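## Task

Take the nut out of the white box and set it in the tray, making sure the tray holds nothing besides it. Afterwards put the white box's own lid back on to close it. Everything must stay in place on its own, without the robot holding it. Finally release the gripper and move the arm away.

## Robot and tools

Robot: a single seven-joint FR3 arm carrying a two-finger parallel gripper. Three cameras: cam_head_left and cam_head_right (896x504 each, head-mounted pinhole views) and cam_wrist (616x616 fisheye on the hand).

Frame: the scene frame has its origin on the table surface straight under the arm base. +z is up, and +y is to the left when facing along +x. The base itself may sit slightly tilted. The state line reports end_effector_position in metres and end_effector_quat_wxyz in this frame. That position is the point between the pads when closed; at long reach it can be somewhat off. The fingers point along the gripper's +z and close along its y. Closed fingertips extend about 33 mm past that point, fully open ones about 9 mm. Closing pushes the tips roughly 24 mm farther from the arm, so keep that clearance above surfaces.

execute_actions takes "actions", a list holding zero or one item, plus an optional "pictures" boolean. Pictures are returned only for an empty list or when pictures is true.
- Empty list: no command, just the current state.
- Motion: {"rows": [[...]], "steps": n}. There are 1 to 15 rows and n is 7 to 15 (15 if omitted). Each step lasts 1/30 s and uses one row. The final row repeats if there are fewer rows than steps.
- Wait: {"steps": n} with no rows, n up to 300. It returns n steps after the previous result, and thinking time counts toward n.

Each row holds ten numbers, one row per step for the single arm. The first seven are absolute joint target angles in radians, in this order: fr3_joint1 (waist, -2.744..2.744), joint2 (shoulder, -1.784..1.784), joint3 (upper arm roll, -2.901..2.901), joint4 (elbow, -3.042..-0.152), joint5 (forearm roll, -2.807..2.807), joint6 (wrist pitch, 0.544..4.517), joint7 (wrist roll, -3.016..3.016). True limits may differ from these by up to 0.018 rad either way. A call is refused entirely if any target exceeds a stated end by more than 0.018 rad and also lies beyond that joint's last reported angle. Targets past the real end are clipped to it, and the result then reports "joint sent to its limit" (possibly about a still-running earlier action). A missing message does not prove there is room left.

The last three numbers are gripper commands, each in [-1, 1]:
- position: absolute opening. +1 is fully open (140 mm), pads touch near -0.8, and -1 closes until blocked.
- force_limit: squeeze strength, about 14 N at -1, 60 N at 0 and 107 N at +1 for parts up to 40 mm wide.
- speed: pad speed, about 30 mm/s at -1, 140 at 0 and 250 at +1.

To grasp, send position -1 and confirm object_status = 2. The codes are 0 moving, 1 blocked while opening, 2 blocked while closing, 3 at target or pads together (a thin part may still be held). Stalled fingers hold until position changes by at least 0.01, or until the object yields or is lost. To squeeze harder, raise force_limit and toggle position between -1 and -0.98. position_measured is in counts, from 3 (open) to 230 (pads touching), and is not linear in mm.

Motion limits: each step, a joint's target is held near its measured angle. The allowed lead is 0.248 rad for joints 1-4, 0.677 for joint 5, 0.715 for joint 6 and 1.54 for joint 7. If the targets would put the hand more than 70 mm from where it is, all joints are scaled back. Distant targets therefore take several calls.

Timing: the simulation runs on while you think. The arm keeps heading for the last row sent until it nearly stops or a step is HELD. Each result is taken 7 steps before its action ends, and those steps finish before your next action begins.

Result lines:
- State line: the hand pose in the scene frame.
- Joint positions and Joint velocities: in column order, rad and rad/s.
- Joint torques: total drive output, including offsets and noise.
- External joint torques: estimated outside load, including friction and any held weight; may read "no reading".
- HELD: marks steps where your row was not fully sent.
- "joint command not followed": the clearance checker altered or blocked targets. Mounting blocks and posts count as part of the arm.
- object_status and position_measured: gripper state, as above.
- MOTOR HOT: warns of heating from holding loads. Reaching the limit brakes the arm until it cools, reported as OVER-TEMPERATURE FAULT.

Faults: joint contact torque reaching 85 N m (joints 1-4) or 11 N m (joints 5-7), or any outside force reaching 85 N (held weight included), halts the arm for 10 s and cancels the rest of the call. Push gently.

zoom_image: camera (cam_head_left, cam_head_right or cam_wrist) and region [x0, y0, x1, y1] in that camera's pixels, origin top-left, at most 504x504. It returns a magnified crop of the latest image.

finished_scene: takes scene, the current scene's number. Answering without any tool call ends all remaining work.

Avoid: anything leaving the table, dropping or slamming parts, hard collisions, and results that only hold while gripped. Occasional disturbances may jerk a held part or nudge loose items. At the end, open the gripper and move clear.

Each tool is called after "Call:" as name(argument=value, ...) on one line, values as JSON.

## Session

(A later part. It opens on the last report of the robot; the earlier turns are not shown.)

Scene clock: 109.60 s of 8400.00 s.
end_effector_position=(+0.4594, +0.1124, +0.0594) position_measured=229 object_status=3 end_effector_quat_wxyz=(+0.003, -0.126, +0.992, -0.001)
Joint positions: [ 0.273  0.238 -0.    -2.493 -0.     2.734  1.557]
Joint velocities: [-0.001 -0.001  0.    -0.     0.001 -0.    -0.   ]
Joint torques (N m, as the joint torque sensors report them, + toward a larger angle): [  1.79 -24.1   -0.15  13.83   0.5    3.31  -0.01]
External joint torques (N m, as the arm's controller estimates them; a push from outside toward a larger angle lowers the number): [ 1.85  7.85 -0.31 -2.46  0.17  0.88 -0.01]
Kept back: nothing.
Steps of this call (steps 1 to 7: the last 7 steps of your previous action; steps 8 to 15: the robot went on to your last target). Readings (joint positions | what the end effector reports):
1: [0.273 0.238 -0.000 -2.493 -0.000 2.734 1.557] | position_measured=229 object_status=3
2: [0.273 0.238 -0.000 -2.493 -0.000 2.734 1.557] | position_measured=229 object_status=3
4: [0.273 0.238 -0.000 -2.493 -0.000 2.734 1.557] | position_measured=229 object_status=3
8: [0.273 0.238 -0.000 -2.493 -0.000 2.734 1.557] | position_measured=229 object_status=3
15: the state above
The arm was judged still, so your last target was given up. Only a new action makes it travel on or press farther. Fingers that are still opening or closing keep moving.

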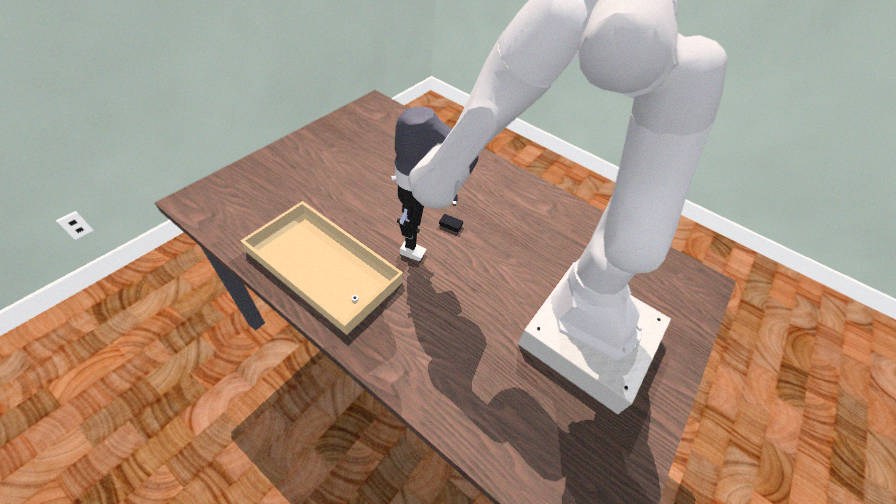

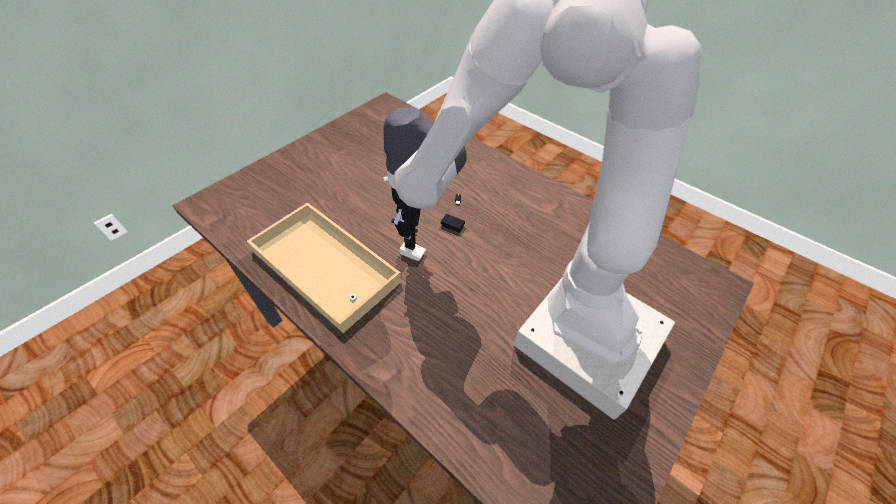

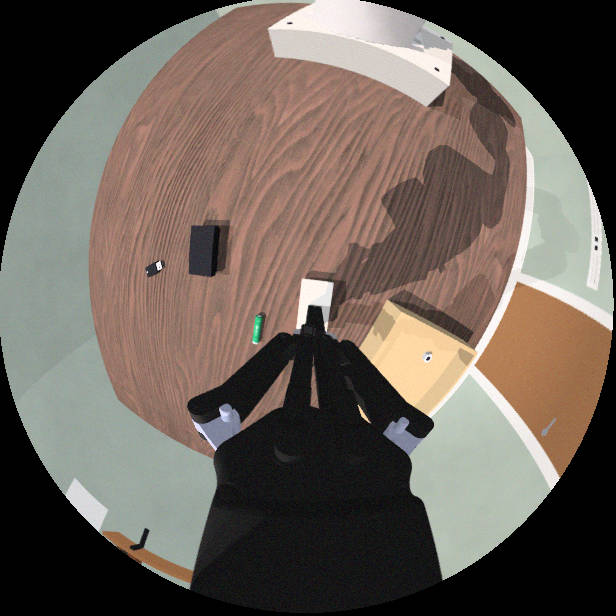

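Call:
execute_actions(actions=[{"rows":[[0.275,0.25,0,-2.49,0,2.74,1.56,-0.8,0,0.5],[0.275,0.252,0,-2.485,0,2.745,1.56,-0.8,0,0.5],[0.275,0.255,0,-2.48,0,2.75,1.56,-0.8,0,0.5],[0.275,0.258,0,-2.475,0,2.755,1.56,-0.8,0,0.5],[0.275,0.262,0,-2.47,0,2.76,1.56,-0.8,0,0.5]],"steps":15}])

Call:
execute_actions(actions=[{"steps":15}])

Call:
execute_actions(actions=[{"rows":[[0.275,0.2,0,-2.48,0,2.73,1.56,-0.8,0,0.5],[0.275,0.1,0,-2.49,0,2.63,1.56,-0.8,0,0.5],[0.275,0,0,-2.5,0,2.5,1.56,-0.8,0,0.5]],"steps":15}])

Call:
execute_actions(actions=[{"steps":15}], pictures=true)

Call:
zoom_image(camera="cam_head_left", region=[375,200,475,280])

Scene clock: 110.67 s of 8400.00 s.
end_effector_position=(+0.4709, +0.1152, +0.0594) position_measured=229 object_status=3 end_effector_quat_wxyz=(+0.012, -0.126, +0.992, -0.000)
Joint positions: [ 0.273  0.254 -0.    -2.473 -0.     2.75   1.557]
Joint velocities: [-0.     0.033 -0.     0.032 -0.002  0.051  0.001]
Joint torques (N m, as the joint torque sensors report them, + toward a larger angle): [  2.   -28.89  -0.38  15.39   0.48   2.79  -0.01]
External joint torques (N m, as the arm's controller estimates them; a push from outside toward a larger angle lowers the number): [ 2.17  3.85 -0.47 -0.73  0.15  0.38 -0.01]
Steps of this call (steps 1 to 24: nothing new was sent; steps 25 to 32: the first 8 steps of this action). Readings (joint positions | what the end effector reports):
25: [0.273 0.238 -0.000 -2.492 -0.000 2.735 1.557] | position_measured=229 object_status=3
26: [0.273 0.239 -0.000 -2.490 -0.000 2.736 1.557] | position_measured=229 object_status=3
28: [0.273 0.245 -0.000 -2.484 -0.000 2.740 1.557] | position_measured=229 object_status=3
32: the state above

Scene clock: 111.17 s of 8400.00 s.
end_effector_position=(+0.4735, +0.1159, +0.0593) position_measured=229 object_status=3 end_effector_quat_wxyz=(+0.015, -0.126, +0.992, +0.000)
Joint positions: [ 0.273  0.257 -0.    -2.471 -0.     2.758  1.557]
Joint velocities: [ 0.     0.001  0.001 -0.    -0.001  0.002  0.   ]
Joint torques (N m, as the joint torque sensors report them, + toward a larger angle): [  1.65 -29.83  -0.38  15.81   0.42   2.7   -0.06]
External joint torques (N m, as the arm's controller estimates them; a push from outside toward a larger angle lowers the number): [ 1.71  2.87 -0.56 -0.57  0.08  0.21 -0.05]
Kept back: nothing.
Steps of this call (steps 1 to 7: the last 7 steps of your previous action; steps 8 to 15: the robot went on to your last target). Readings (joint positions | what the end effector reports):
1: [0.273 0.255 -0.000 -2.472 -0.000 2.752 1.557] | position_measured=229 object_status=3
2: [0.273 0.256 -0.000 -2.471 -0.000 2.753 1.557] | position_measured=229 object_status=3
4: [0.273 0.257 -0.000 -2.471 -0.000 2.755 1.557] | position_measured=229 object_status=3
8: [0.273 0.257 -0.000 -2.471 -0.000 2.757 1.557] | position_measured=229 object_status=3
15: the state above
The arm was judged still, so your last target was given up. Only a new action makes it travel on or press farther. Fingers that are still opening or closing keep moving.

Scene clock: 111.43 s of 8400.00 s.
end_effector_position=(+0.4810, +0.1180, +0.1568) position_measured=229 object_status=3 end_effector_quat_wxyz=(+0.042, -0.126, +0.991, +0.003)
Joint positions: [ 0.273  0.007 -0.    -2.49  -0.     2.58   1.557]
Joint velocities: [-0.001 -0.265 -0.     0.001  0.001 -0.43  -0.   ]
Joint torques (N m, as the joint torque sensors report them, + toward a larger angle): [  1.98 -19.06  -0.54  12.66   0.57   1.39  -0.03]
External joint torques (N m, as the arm's controller estimates them; a push from outside toward a larger angle lowers the number): [ 2.12 -1.74 -0.39 -0.58  0.09 -0.32 -0.03]
Steps of this call (steps 1 to 8: the first 8 steps of this action). Readings (joint positions | what the end effector reports):
1: [0.273 0.250 -0.000 -2.474 -0.000 2.753 1.557] | position_measured=229 object_status=3
2: [0.273 0.223 -0.000 -2.484 -0.000 2.733 1.557] | position_measured=229 object_status=3
4: [0.273 0.122 -0.000 -2.497 -0.000 2.662 1.557] | position_measured=229 object_status=3
8: the state above

Scene clock: 111.93 s of 8400.00 s.
end_effector_position=(+0.4561, +0.1119, +0.1499) position_measured=229 object_status=3 end_effector_quat_wxyz=(+0.005, -0.126, +0.992, -0.001)
Joint positions: [ 0.273 -0.001 -0.    -2.498 -0.     2.506  1.557]
Joint velocities: [ 0.001  0.001  0.001 -0.001  0.002 -0.023  0.001]
Joint torques (N m, as the joint torque sensors report them, + toward a larger angle): [  1.63 -25.98   0.06  17.15   0.59   2.15   0.09]
External joint torques (N m, as the arm's controller estimates them; a push from outside toward a larger angle lowers the number): [ 1.67  1.55  0.11 -2.66  0.1  -0.29  0.09]
Kept back: nothing.
Steps of this call (steps 1 to 7: the last 7 steps of your previous action; steps 8 to 15: the robot went on to your last target). Readings (joint positions | what the end effector reports):
1: [0.273 0.001 -0.000 -2.491 -0.000 2.567 1.557] | position_measured=229 object_status=3
2: [0.273 -0.001 -0.000 -2.492 -0.000 2.556 1.557] | position_measured=229 object_status=3
4: [0.273 -0.001 -0.000 -2.495 -0.000 2.538 1.557] | position_measured=229 object_status=3
8: [0.273 -0.001 -0.000 -2.498 -0.000 2.518 1.557] | position_measured=229 object_status=3
15: the state above

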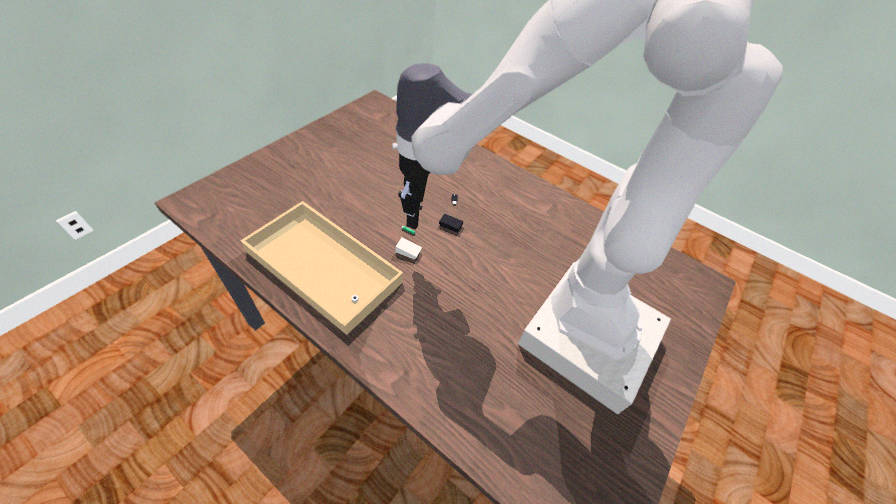

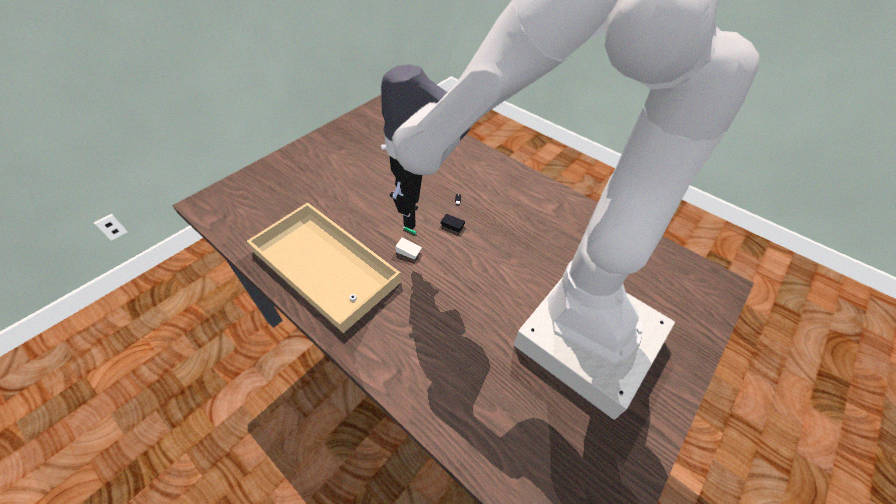

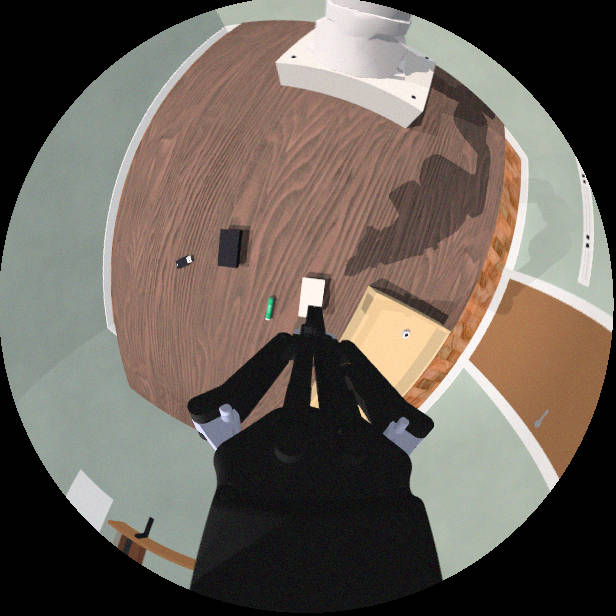

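Region (375, 200, 475, 280) of cam_head_left's 896x504 image, scaled by 5.040, with more detail than that image has; it fills the top 403 rows of this view, and the rest is white.

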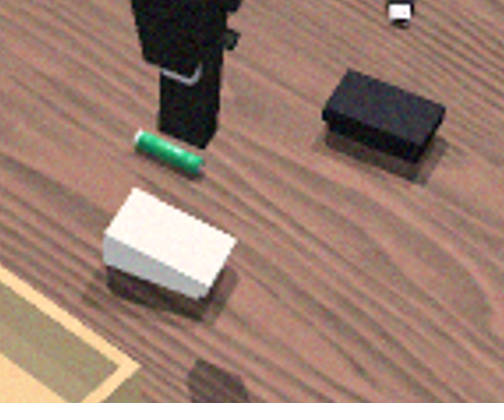

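Call:
execute_actions(actions=[{"rows":[[0.275,0.12,0,-2.55,0,2.66,1.56,-0.8,0,0.5]],"steps":15}])

Call:
execute_actions(actions=[{"rows":[[0.275,0.17,0,-2.545,0,2.72,1.56,-0.8,0,0.5],[0.275,0.17,0,-2.545,0,2.73,1.56,-0.8,0,0.5],[0.275,0.17,0,-2.545,0,2.74,1.56,-0.8,0,0.5],[0.275,0.19,0,-2.545,0,2.75,1.56,-0.8,0,0.5],[0.275,0.2,0,-2.545,0,2.76,1.56,-0.8,0,0.5],[0.275,0.21,0,-2.545,0,2.77,1.56,-0.8,0,0.5],[0.275,0.22,0,-2.545,0,2.775,1.56,-0.8,0,0.5],[0.275,0.23,0,-2.545,0,2.78,1.56,-0.8,0,0.5]],"steps":15}])

Call:
execute_actions(actions=[{"steps":20}], pictures=true)

Call:
zoom_image(camera="cam_head_left", region=[375,200,475,280])

Scene clock: 112.77 s of 8400.00 s.
end_effector_position=(+0.4264, +0.1044, +0.0848) position_measured=229 object_status=3 end_effector_quat_wxyz=(-0.025, -0.126, +0.992, -0.004)
Joint positions: [ 0.273  0.121 -0.    -2.551 -0.     2.622  1.557]
Joint velocities: [-0.     0.016 -0.001  0.     0.     0.202 -0.   ]
Joint torques (N m, as the joint torque sensors report them, + toward a larger angle): [  2.58 -30.52  -0.38  17.03   0.45   3.03   0.1 ]
External joint torques (N m, as the arm's controller estimates them; a push from outside toward a larger angle lowers the number): [ 2.63  1.47 -0.45 -2.26  0.06  0.43  0.1 ]
Steps of this call (steps 1 to 15: the robot went on to your last target; steps 16 to 17: nothing new was sent; steps 18 to 25: the first 8 steps of this action). Readings (joint positions | what the end effector reports):
18: [0.273 0.012 -0.000 -2.501 -0.000 2.528 1.557] | position_measured=229 object_status=3
19: [0.273 0.041 -0.000 -2.510 -0.000 2.555 1.557] | position_measured=229 object_status=3
21: [0.273 0.092 -0.000 -2.535 -0.000 2.587 1.557] | position_measured=229 object_status=3
25: the state above

Scene clock: 113.27 s of 8400.00 s.
end_effector_position=(+0.4378, +0.1071, +0.0579) position_measured=229 object_status=3 end_effector_quat_wxyz=(-0.007, -0.126, +0.992, -0.002)
Joint positions: [ 0.273  0.205 -0.    -2.546 -0.     2.736  1.557]
Joint velocities: [ 0.001  0.317 -0.001  0.001 -0.001  0.249 -0.   ]
Joint torques (N m, as the joint torque sensors report them, + toward a larger angle): [  0.96 -31.42   0.04  15.13   0.42   2.75   0.1 ]
External joint torques (N m, as the arm's controller estimates them; a push from outside toward a larger angle lowers the number): [ 1.03  0.79 -0.1  -0.83  0.11  0.31  0.09]
Steps of this call (steps 1 to 7: the last 7 steps of your previous action; steps 8 to 15: the first 8 steps of this action). Readings (joint positions | what the end effector reports):
8: [0.273 0.128 -0.000 -2.549 -0.000 2.659 1.557] | position_measured=229 object_status=3
9: [0.273 0.140 -0.000 -2.546 -0.000 2.672 1.557] | position_measured=229 object_status=3
11: [0.273 0.161 -0.000 -2.546 -0.000 2.695 1.557] | position_measured=229 object_status=3
15: the state above

Scene clock: 113.93 s of 8400.00 s.
end_effector_position=(+0.4444, +0.1087, +0.0527) position_measured=229 object_status=3 end_effector_quat_wxyz=(+0.004, -0.126, +0.992, -0.001)
Joint positions: [ 0.273  0.226 -0.    -2.545 -0.     2.777  1.557]
Joint velocities: [-0.001  0.001 -0.     0.    -0.     0.005  0.002]
Joint torques (N m, as the joint torque sensors report them, + toward a larger angle): [  1.71 -27.77   0.2   13.87   0.51   2.93   0.05]
External joint torques (N m, as the arm's controller estimates them; a push from outside toward a larger angle lowers the number): [ 1.82  3.06  0.09 -1.74  0.2   0.5   0.05]
Kept back: nothing.
Steps of this call (steps 1 to 7: the last 7 steps of your previous action; steps 8 to 20: the robot went on to your last target). Readings (joint positions | what the end effector reports):
1: [0.273 0.215 -0.000 -2.546 -0.000 2.743 1.557] | position_measured=229 object_status=3
2: [0.273 0.221 -0.000 -2.546 -0.000 2.749 1.557] | position_measured=229 object_status=3
4: [0.273 0.221 -0.000 -2.545 -0.000 2.758 1.557] | position_measured=229 object_status=3
8: [0.273 0.224 -0.000 -2.545 -0.000 2.769 1.557] | position_measured=229 object_status=3
20: the state above

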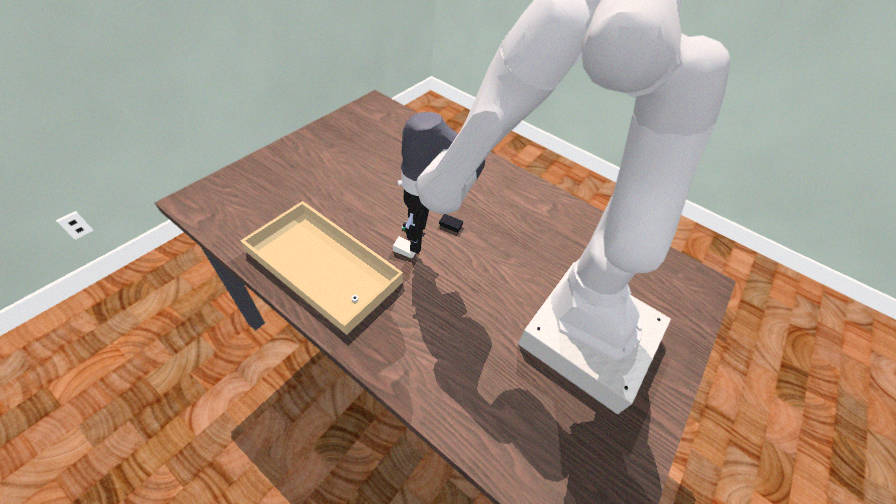

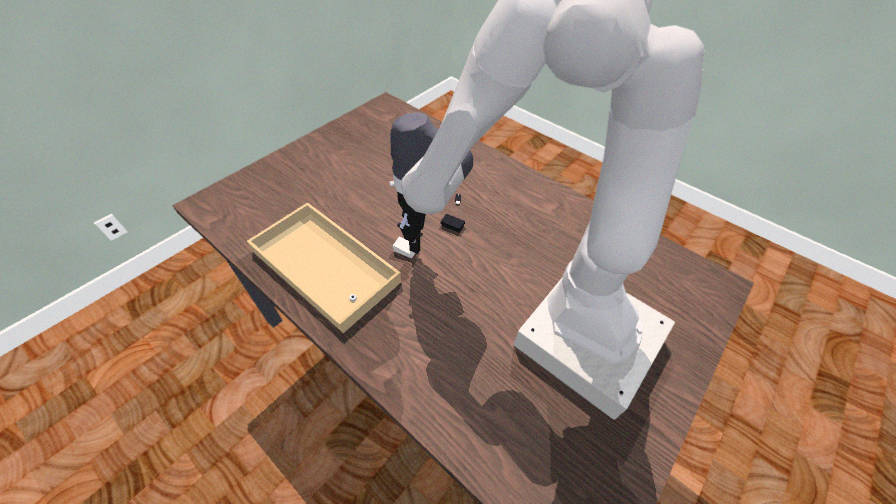

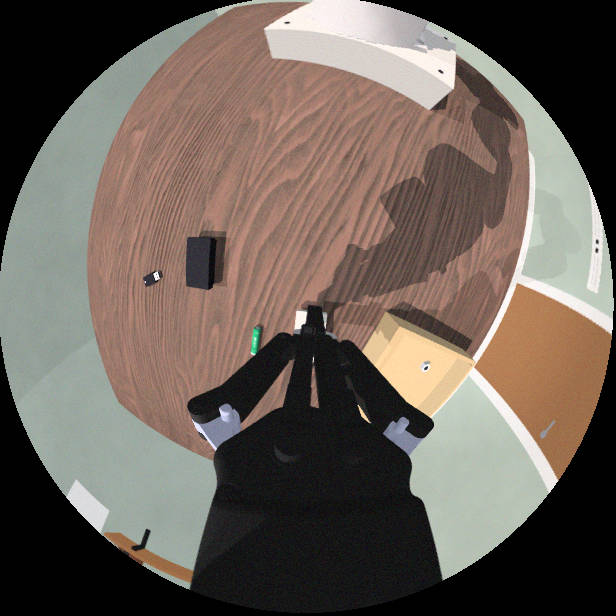

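Region (375, 200, 475, 280) of cam_head_left's 896x504 image, scaled by 5.040, with more detail than that image has; it fills the top 403 rows of this view, and the rest is white.

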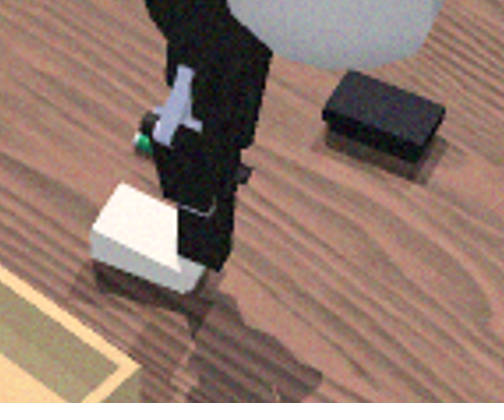

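Call:
execute_actions(actions=[{"rows":[[0.275,0.21,0,-2.57,0,2.777,1.56,-0.8,0,0.5],[0.275,0.21,0,-2.58,0,2.777,1.56,-0.8,0,0.5],[0.275,0.21,0,-2.58,0,2.777,1.56,-0.8,0,0.5],[0.275,0.21,0,-2.58,0,2.777,1.56,-0.8,0,0.5],[0.275,0.22,0,-2.58,0,2.79,1.56,-0.8,0,0.5]],"steps":15}])

Call:
execute_actions(actions=[{"rows":[[0.275,0.222,0,-2.575,0,2.79,1.56,-0.8,0,0.5],[0.275,0.226,0,-2.57,0,2.79,1.56,-0.8,0,0.5],[0.275,0.23,0,-2.565,0,2.79,1.56,-0.8,0,0.5],[0.275,0.234,0,-2.56,0,2.79,1.56,-0.8,0,0.5],[0.275,0.238,0,-2.555,0,2.79,1.56,-0.8,0,0.5],[0.275,0.242,0,-2.55,0,2.79,1.56,-0.8,0,0.5],[0.275,0.246,0,-2.545,0,2.79,1.56,-0.8,0,0.5]],"steps":15}])

Call:
execute_actions(actions=[{"steps":15}], pictures=true)

Call:
zoom_image(camera="cam_head_left", region=[365,200,465,280])

Scene clock: 115.03 s of 8400.00 s.
end_effector_position=(+0.4363, +0.1067, +0.0523) position_measured=229 object_status=3 end_effector_quat_wxyz=(+0.004, -0.126, +0.992, -0.001)
Joint positions: [ 0.273  0.211 -0.    -2.571 -0.     2.788  1.557]
Joint velocities: [-0.     0.    -0.001 -0.015  0.     0.034 -0.   ]
Joint torques (N m, as the joint torque sensors report them, + toward a larger angle): [  1.57 -23.47  -0.19   9.55   0.44   1.98   0.04]
External joint torques (N m, as the arm's controller estimates them; a push from outside toward a larger angle lowers the number): [ 1.7   6.9  -0.26 -6.11  0.13 -0.57  0.04]
Steps of this call (steps 1 to 15: the robot went on to your last target; steps 16 to 25: nothing new was sent; steps 26 to 33: the first 8 steps of this action). Readings (joint positions | what the end effector reports):
26: [0.273 0.223 -0.000 -2.549 -0.000 2.778 1.557] | position_measured=229 object_status=3
27: [0.273 0.217 -0.000 -2.556 -0.000 2.779 1.557] | position_measured=229 object_status=3
29: [0.273 0.211 -0.000 -2.567 -0.000 2.780 1.557] | position_measured=229 object_status=3
33: the state above

Scene clock: 115.53 s of 8400.00 s.
end_effector_position=(+0.4454, +0.1090, +0.0519) position_measured=229 object_status=3 end_effector_quat_wxyz=(+0.008, -0.126, +0.992, -0.001)
Joint positions: [ 0.273  0.227 -0.    -2.549 -0.     2.791  1.557]
Joint velocities: [-0.001  0.065  0.     0.097  0.     0.001  0.001]
Joint torques (N m, as the joint torque sensors report them, + toward a larger angle): [  2.41 -21.46  -0.34  11.44   0.41   2.33   0.07]
External joint torques (N m, as the arm's controller estimates them; a push from outside toward a larger angle lowers the number): [ 2.53  9.9  -0.45 -3.32  0.13 -0.02  0.07]
Steps of this call (steps 1 to 7: the last 7 steps of your previous action; steps 8 to 15: the first 8 steps of this action). Readings (joint positions | what the end effector reports):
8: [0.273 0.211 -0.000 -2.573 -0.000 2.791 1.557] | position_measured=229 object_status=3
9: [0.273 0.211 -0.000 -2.572 -0.000 2.791 1.557] | position_measured=229 object_status=3
11: [0.273 0.215 -0.000 -2.566 -0.000 2.791 1.557] | position_measured=229 object_status=3
15: the state above

Scene clock: 116.03 s of 8400.00 s.
end_effector_position=(+0.4481, +0.1096, +0.0519) position_measured=229 object_status=3 end_effector_quat_wxyz=(+0.009, -0.126, +0.992, -0.001)
Joint positions: [ 0.273  0.232 -0.    -2.542 -0.     2.791  1.557]
Joint velocities: [-0.    -0.     0.001 -0.001  0.001  0.     0.001]
Joint torques (N m, as the joint torque sensors report them, + toward a larger angle): [  1.7  -21.73   0.44  12.11   0.42   2.36   0.06]
External joint torques (N m, as the arm's controller estimates them; a push from outside toward a larger angle lowers the number): [ 1.77  9.28  0.28 -3.44  0.13 -0.1   0.06]
Kept back: nothing.
Steps of this call (steps 1 to 7: the last 7 steps of your previous action; steps 8 to 15: the robot went on to your last target). Readings (joint positions | what the end effector reports):
1: [0.273 0.229 -0.000 -2.547 -0.000 2.791 1.557] | position_measured=229 object_status=3
2: [0.273 0.230 -0.000 -2.545 -0.000 2.791 1.557] | position_measured=229 object_status=3
4: [0.273 0.231 -0.000 -2.543 -0.000 2.791 1.557] | position_measured=229 object_status=3
8: [0.273 0.232 -0.000 -2.543 -0.000 2.791 1.557] | position_measured=229 object_status=3
15: the state above
The arm was judged still, so your last target was given up. Only a new action makes it travel on or press farther. Fingers that are still opening or closing keep moving.

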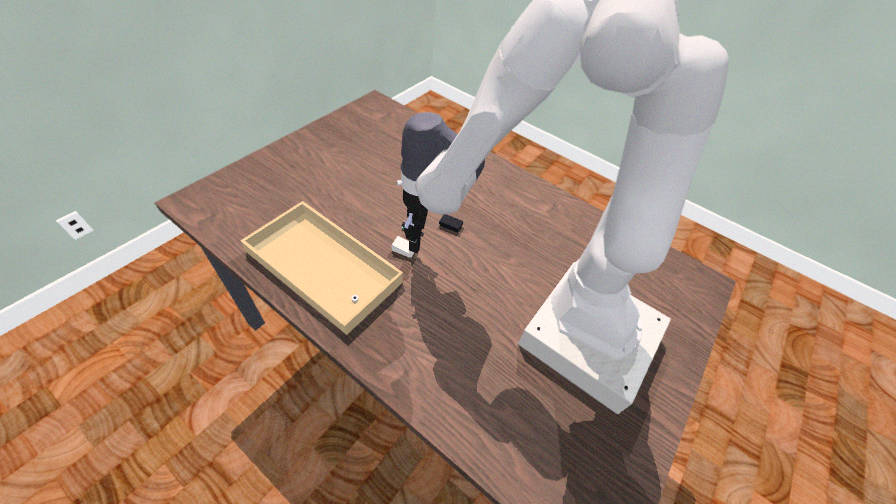

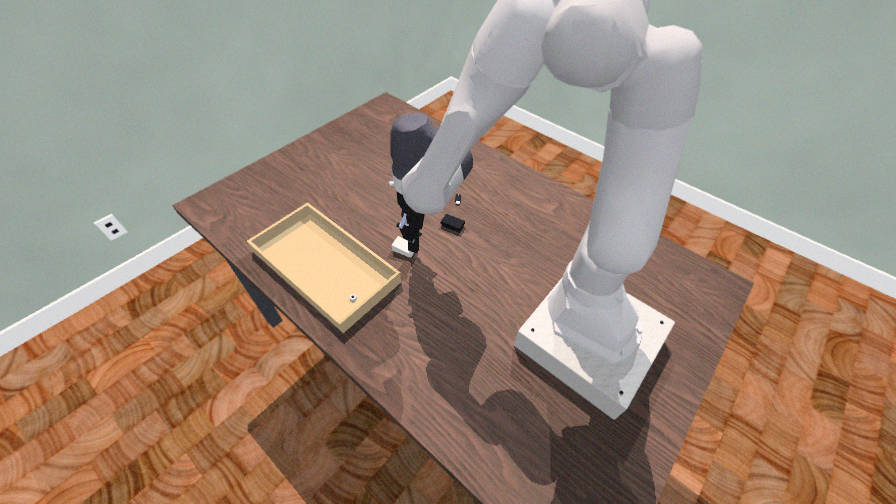

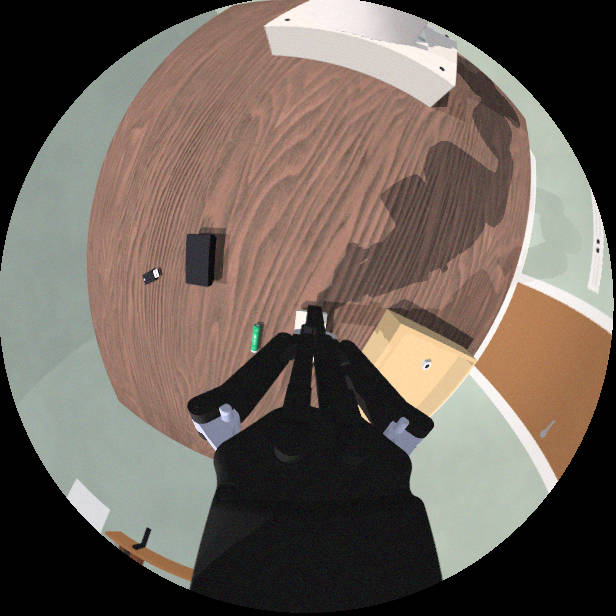

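Region (365, 200, 465, 280) of cam_head_left's 896x504 image, scaled by 5.040, with more detail than that image has; it fills the top 403 rows of this view, and the rest is white.

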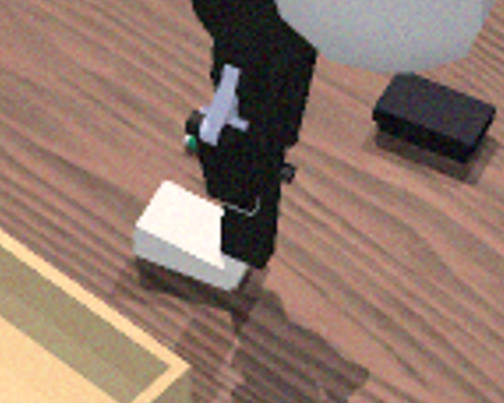

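Call:
execute_actions(actions=[{"rows":[[0.275,0.195,0,-2.56,0,2.79,1.56,-0.8,0,0.5],[0.275,0.19,0,-2.58,0,2.79,1.56,-0.8,0,0.5],[0.275,0.185,0,-2.6,0,2.79,1.56,-0.8,0,0.5],[0.275,0.185,0,-2.615,0,2.8,1.56,-0.8,0,0.5]],"steps":15}])

Call:
execute_actions(actions=[{"rows":[[0.275,0.195,0,-2.615,0,2.82,1.56,-0.8,0,0.5],[0.275,0.205,0,-2.612,0,2.83,1.56,-0.8,0,0.5],[0.275,0.215,0,-2.61,0,2.835,1.56,-0.8,0,0.5]],"steps":15}])

Call:
execute_actions(actions=[{"steps":20}], pictures=true)

Call:
zoom_image(camera="cam_head_left", region=[365,200,465,280])

Scene clock: 116.80 s of 8400.00 s.
end_effector_position=(+0.4228, +0.1034, +0.0518) position_measured=229 object_status=3 end_effector_quat_wxyz=(-0.000, -0.126, +0.992, -0.002)
Joint positions: [ 0.273  0.189 -0.    -2.608 -0.     2.795  1.557]
Joint velocities: [ 0.    -0.002  0.001 -0.091 -0.     0.006 -0.001]
Joint torques (N m, as the joint torque sensors report them, + toward a larger angle): [  2.1  -32.11   0.07  14.87   0.39   3.15   0.02]
External joint torques (N m, as the arm's controller estimates them; a push from outside toward a larger angle lowers the number): [ 2.19 -1.75 -0.03 -1.9   0.08  0.44  0.02]
Steps of this call (steps 1 to 15: nothing new was sent; steps 16 to 23: the first 8 steps of this action). Readings (joint positions | what the end effector reports):
16: [0.273 0.226 -0.000 -2.546 -0.000 2.791 1.557] | position_measured=229 object_status=3
17: [0.273 0.215 -0.000 -2.554 -0.000 2.791 1.557] | position_measured=229 object_status=3
19: [0.273 0.195 -0.000 -2.578 -0.000 2.793 1.557] | position_measured=229 object_status=3
23: the state above

Scene clock: 117.30 s of 8400.00 s.
end_effector_position=(+0.4208, +0.1029, +0.0427) position_measured=229 object_status=3 end_effector_quat_wxyz=(+0.000, -0.126, +0.992, -0.002)
Joint positions: [ 0.273  0.213 -0.    -2.612 -0.     2.824  1.557]
Joint velocities: [ 0.     0.02  -0.    -0.001  0.001  0.051 -0.002]
Joint torques (N m, as the joint torque sensors report them, + toward a larger angle): [  1.84 -28.75  -0.17  14.91   0.4    2.93   0.02]
External joint torques (N m, as the arm's controller estimates them; a push from outside toward a larger angle lowers the number): [ 1.9   1.4  -0.32 -0.12  0.14  0.46  0.02]
Steps of this call (steps 1 to 7: the last 7 steps of your previous action; steps 8 to 15: the first 8 steps of this action). Readings (joint positions | what the end effector reports):
8: [0.273 0.188 -0.000 -2.613 -0.000 2.800 1.557] | position_measured=229 object_status=3
9: [0.273 0.191 -0.000 -2.613 -0.000 2.805 1.557] | position_measured=229 object_status=3
11: [0.273 0.202 -0.000 -2.612 -0.000 2.814 1.557] | position_measured=229 object_status=3
15: the state above

Scene clock: 117.97 s of 8400.00 s.
end_effector_position=(+0.4233, +0.1035, +0.0432) position_measured=229 object_status=3 end_effector_quat_wxyz=(+0.004, -0.126, +0.992, -0.001)
Joint positions: [ 0.273  0.213 -0.    -2.612 -0.     2.832  1.557]
Joint velocities: [0.    0.    0.    0.    0.001 0.    0.   ]
Joint torques (N m, as the joint torque sensors report them, + toward a larger angle): [  1.53 -28.77   0.21  14.76   0.28   2.85   0.13]
External joint torques (N m, as the arm's controller estimates them; a push from outside toward a larger angle lowers the number): [1.6  0.69 0.07 0.14 0.02 0.42 0.13]
Kept back: nothing.
Steps of this call (steps 1 to 7: the last 7 steps of your previous action; steps 8 to 15: the robot went on to your last target; steps 16 to 20: nothing new was sent). Readings (joint positions | what the end effector reports):
1: [0.273 0.213 -0.000 -2.612 -0.000 2.825 1.557] | position_measured=229 object_status=3
2: [0.273 0.213 -0.000 -2.612 -0.000 2.826 1.557] | position_measured=229 object_status=3
4: [0.273 0.213 -0.000 -2.612 -0.000 2.828 1.557] | position_measured=229 object_status=3
8: [0.273 0.213 -0.000 -2.612 -0.000 2.831 1.557] | position_measured=229 object_status=3
20: the state above
The arm was judged still, so your last target was given up. Only a new action makes it travel on or press farther. Fingers that are still opening or closing keep moving.

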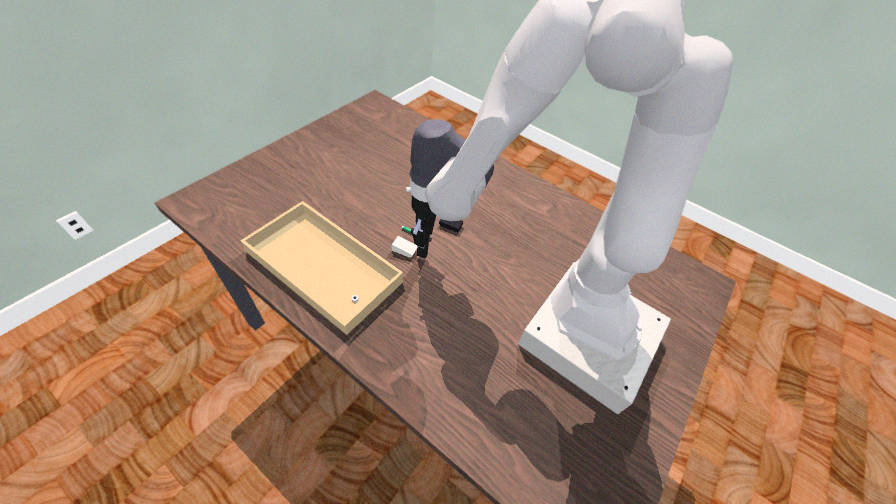

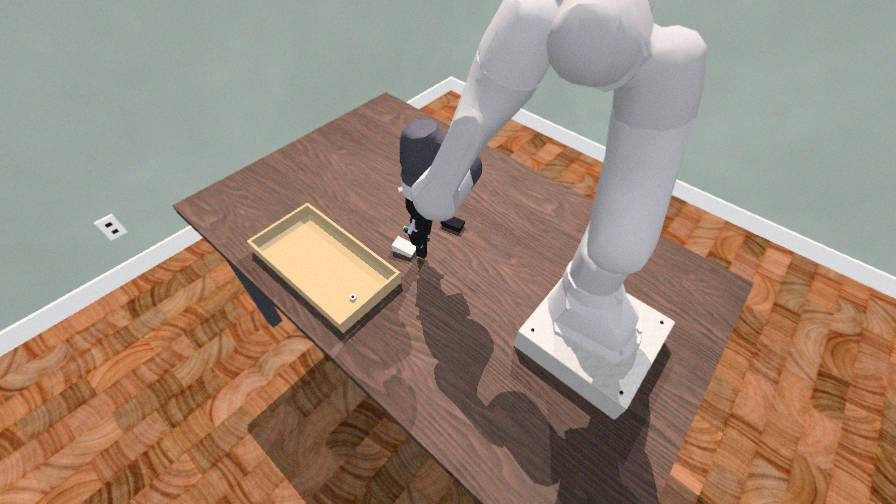

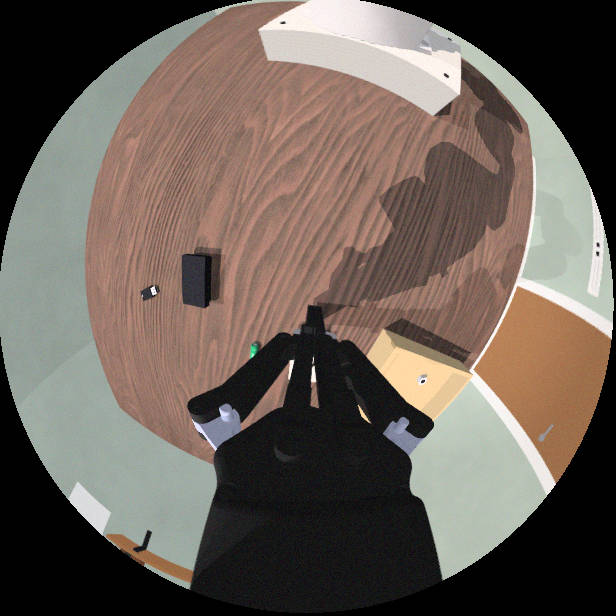

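Region (365, 200, 465, 280) of cam_head_left's 896x504 image, scaled by 5.040, with more detail than that image has; it fills the top 403 rows of this view, and the rest is white.

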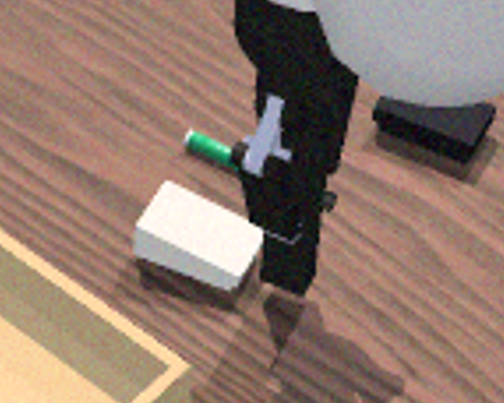

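Call:
execute_actions(actions=[{"rows":[[0.275,0.219,0,-2.602,0,2.83,1.56,-0.8,0,0.5],[0.275,0.225,0,-2.592,0,2.826,1.56,-0.8,0,0.5],[0.275,0.231,0,-2.582,0,2.822,1.56,-0.8,0,0.5],[0.275,0.237,0,-2.572,0,2.818,1.56,-0.8,0,0.5],[0.275,0.243,0,-2.562,0,2.814,1.56,-0.8,0,0.5],[0.275,0.249,0,-2.552,0,2.81,1.56,-0.8,0,0.5]],"steps":15}])

Call:
execute_actions(actions=[{"steps":20}], pictures=true)

Call:
zoom_image(camera="cam_head_left", region=[365,200,465,280])

Scene clock: 118.63 s of 8400.00 s.
end_effector_position=(+0.4409, +0.1078, +0.0438) position_measured=229 object_status=3 end_effector_quat_wxyz=(+0.009, -0.126, +0.992, -0.001)
Joint positions: [ 0.273  0.242 -0.    -2.562 -0.     2.821  1.557]
Joint velocities: [ 0.001  0.065  0.     0.12   0.001 -0.042 -0.001]
Joint torques (N m, as the joint torque sensors report them, + toward a larger angle): [  1.36 -29.    -0.04  13.55   0.38   1.89   0.06]
External joint torques (N m, as the arm's controller estimates them; a push from outside toward a larger angle lowers the number): [ 1.34  1.82 -0.29 -0.13  0.15 -0.37  0.06]
Steps of this call (steps 1 to 12: nothing new was sent; steps 13 to 20: the first 8 steps of this action). Readings (joint positions | what the end effector reports):
13: [0.273 0.214 -0.000 -2.610 -0.000 2.832 1.557] | position_measured=229 object_status=3
14: [0.273 0.217 -0.000 -2.606 -0.000 2.831 1.557] | position_measured=229 object_status=3
16: [0.273 0.225 -0.000 -2.592 -0.000 2.828 1.557] | position_measured=229 object_status=3
20: the state above

Scene clock: 119.30 s of 8400.00 s.
end_effector_position=(+0.4418, +0.1081, +0.0432) position_measured=229 object_status=3 end_effector_quat_wxyz=(+0.006, -0.126, +0.992, -0.001)
Joint positions: [ 0.273  0.247 -0.    -2.554 -0.     2.813  1.557]
Joint velocities: [ 0.     0.    -0.    -0.    -0.    -0.    -0.002]
Joint torques (N m, as the joint torque sensors report them, + toward a larger angle): [  1.94 -29.64   0.2   15.16   0.42   2.23   0.08]
External joint torques (N m, as the arm's controller estimates them; a push from outside toward a larger angle lowers the number): [ 2.    1.32  0.02  0.15  0.14 -0.21  0.08]
Kept back: nothing.
Steps of this call (steps 1 to 7: the last 7 steps of your previous action; steps 8 to 15: the robot went on to your last target; steps 16 to 20: nothing new was sent). Readings (joint positions | what the end effector reports):
1: [0.273 0.244 -0.000 -2.559 -0.000 2.819 1.557] | position_measured=229 object_status=3
2: [0.273 0.245 -0.000 -2.557 -0.000 2.818 1.557] | position_measured=229 object_status=3
4: [0.273 0.246 -0.000 -2.555 -0.000 2.816 1.557] | position_measured=229 object_status=3
8: [0.273 0.247 -0.000 -2.554 -0.000 2.814 1.557] | position_measured=229 object_status=3
20: the state above
The arm was judged still, so your last target was given up. Only a new action makes it travel on or press farther. Fingers that are still opening or closing keep moving.

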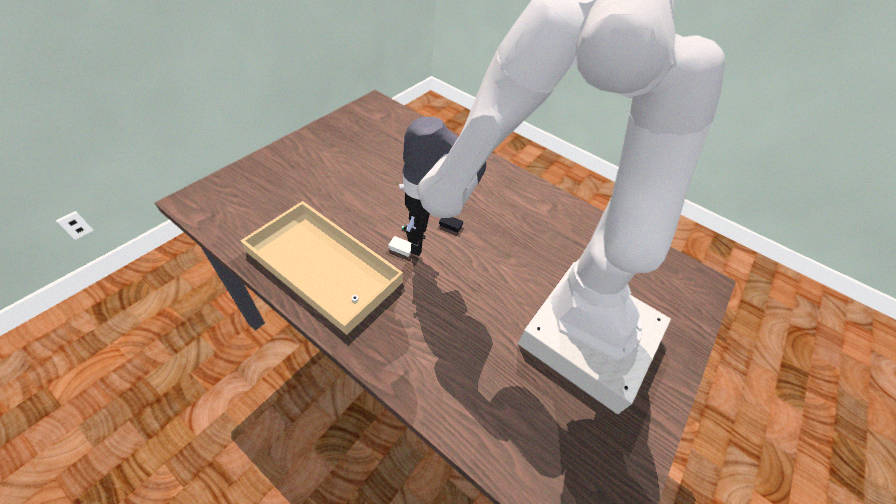

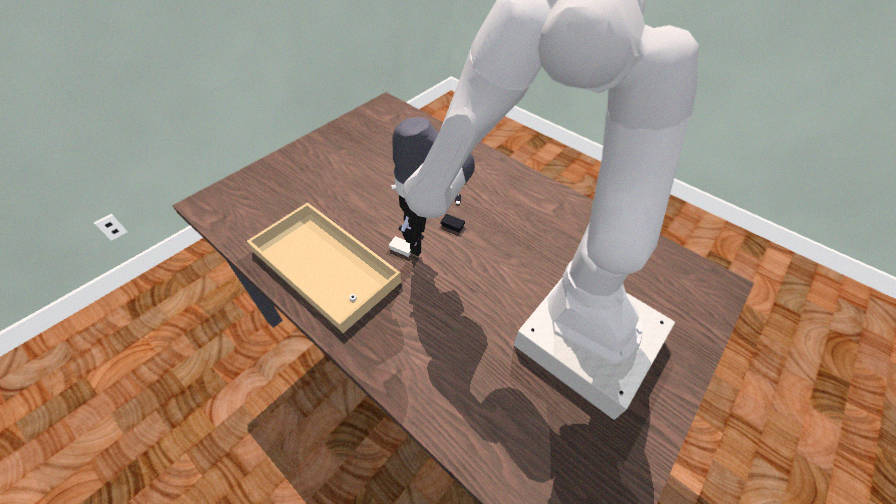

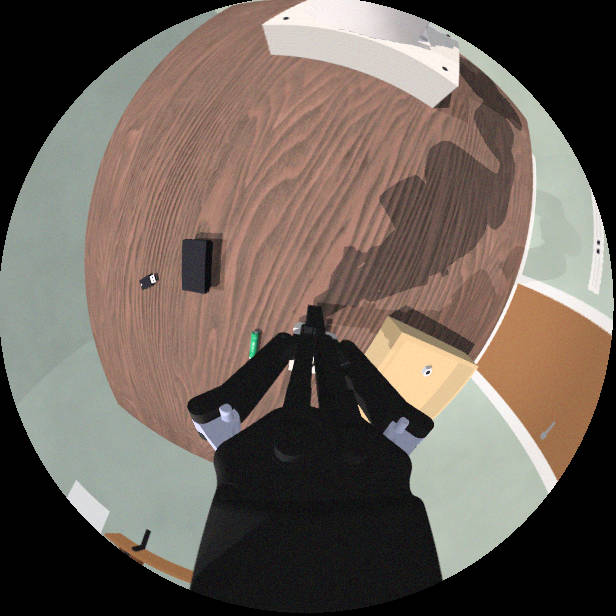

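Region (365, 200, 465, 280) of cam_head_left's 896x504 image, scaled by 5.040, with more detail than that image has; it fills the top 403 rows of this view, and the rest is white.

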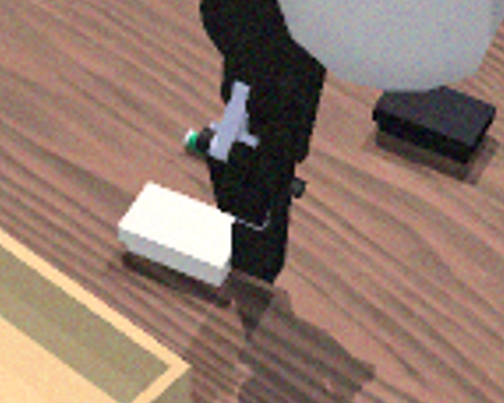

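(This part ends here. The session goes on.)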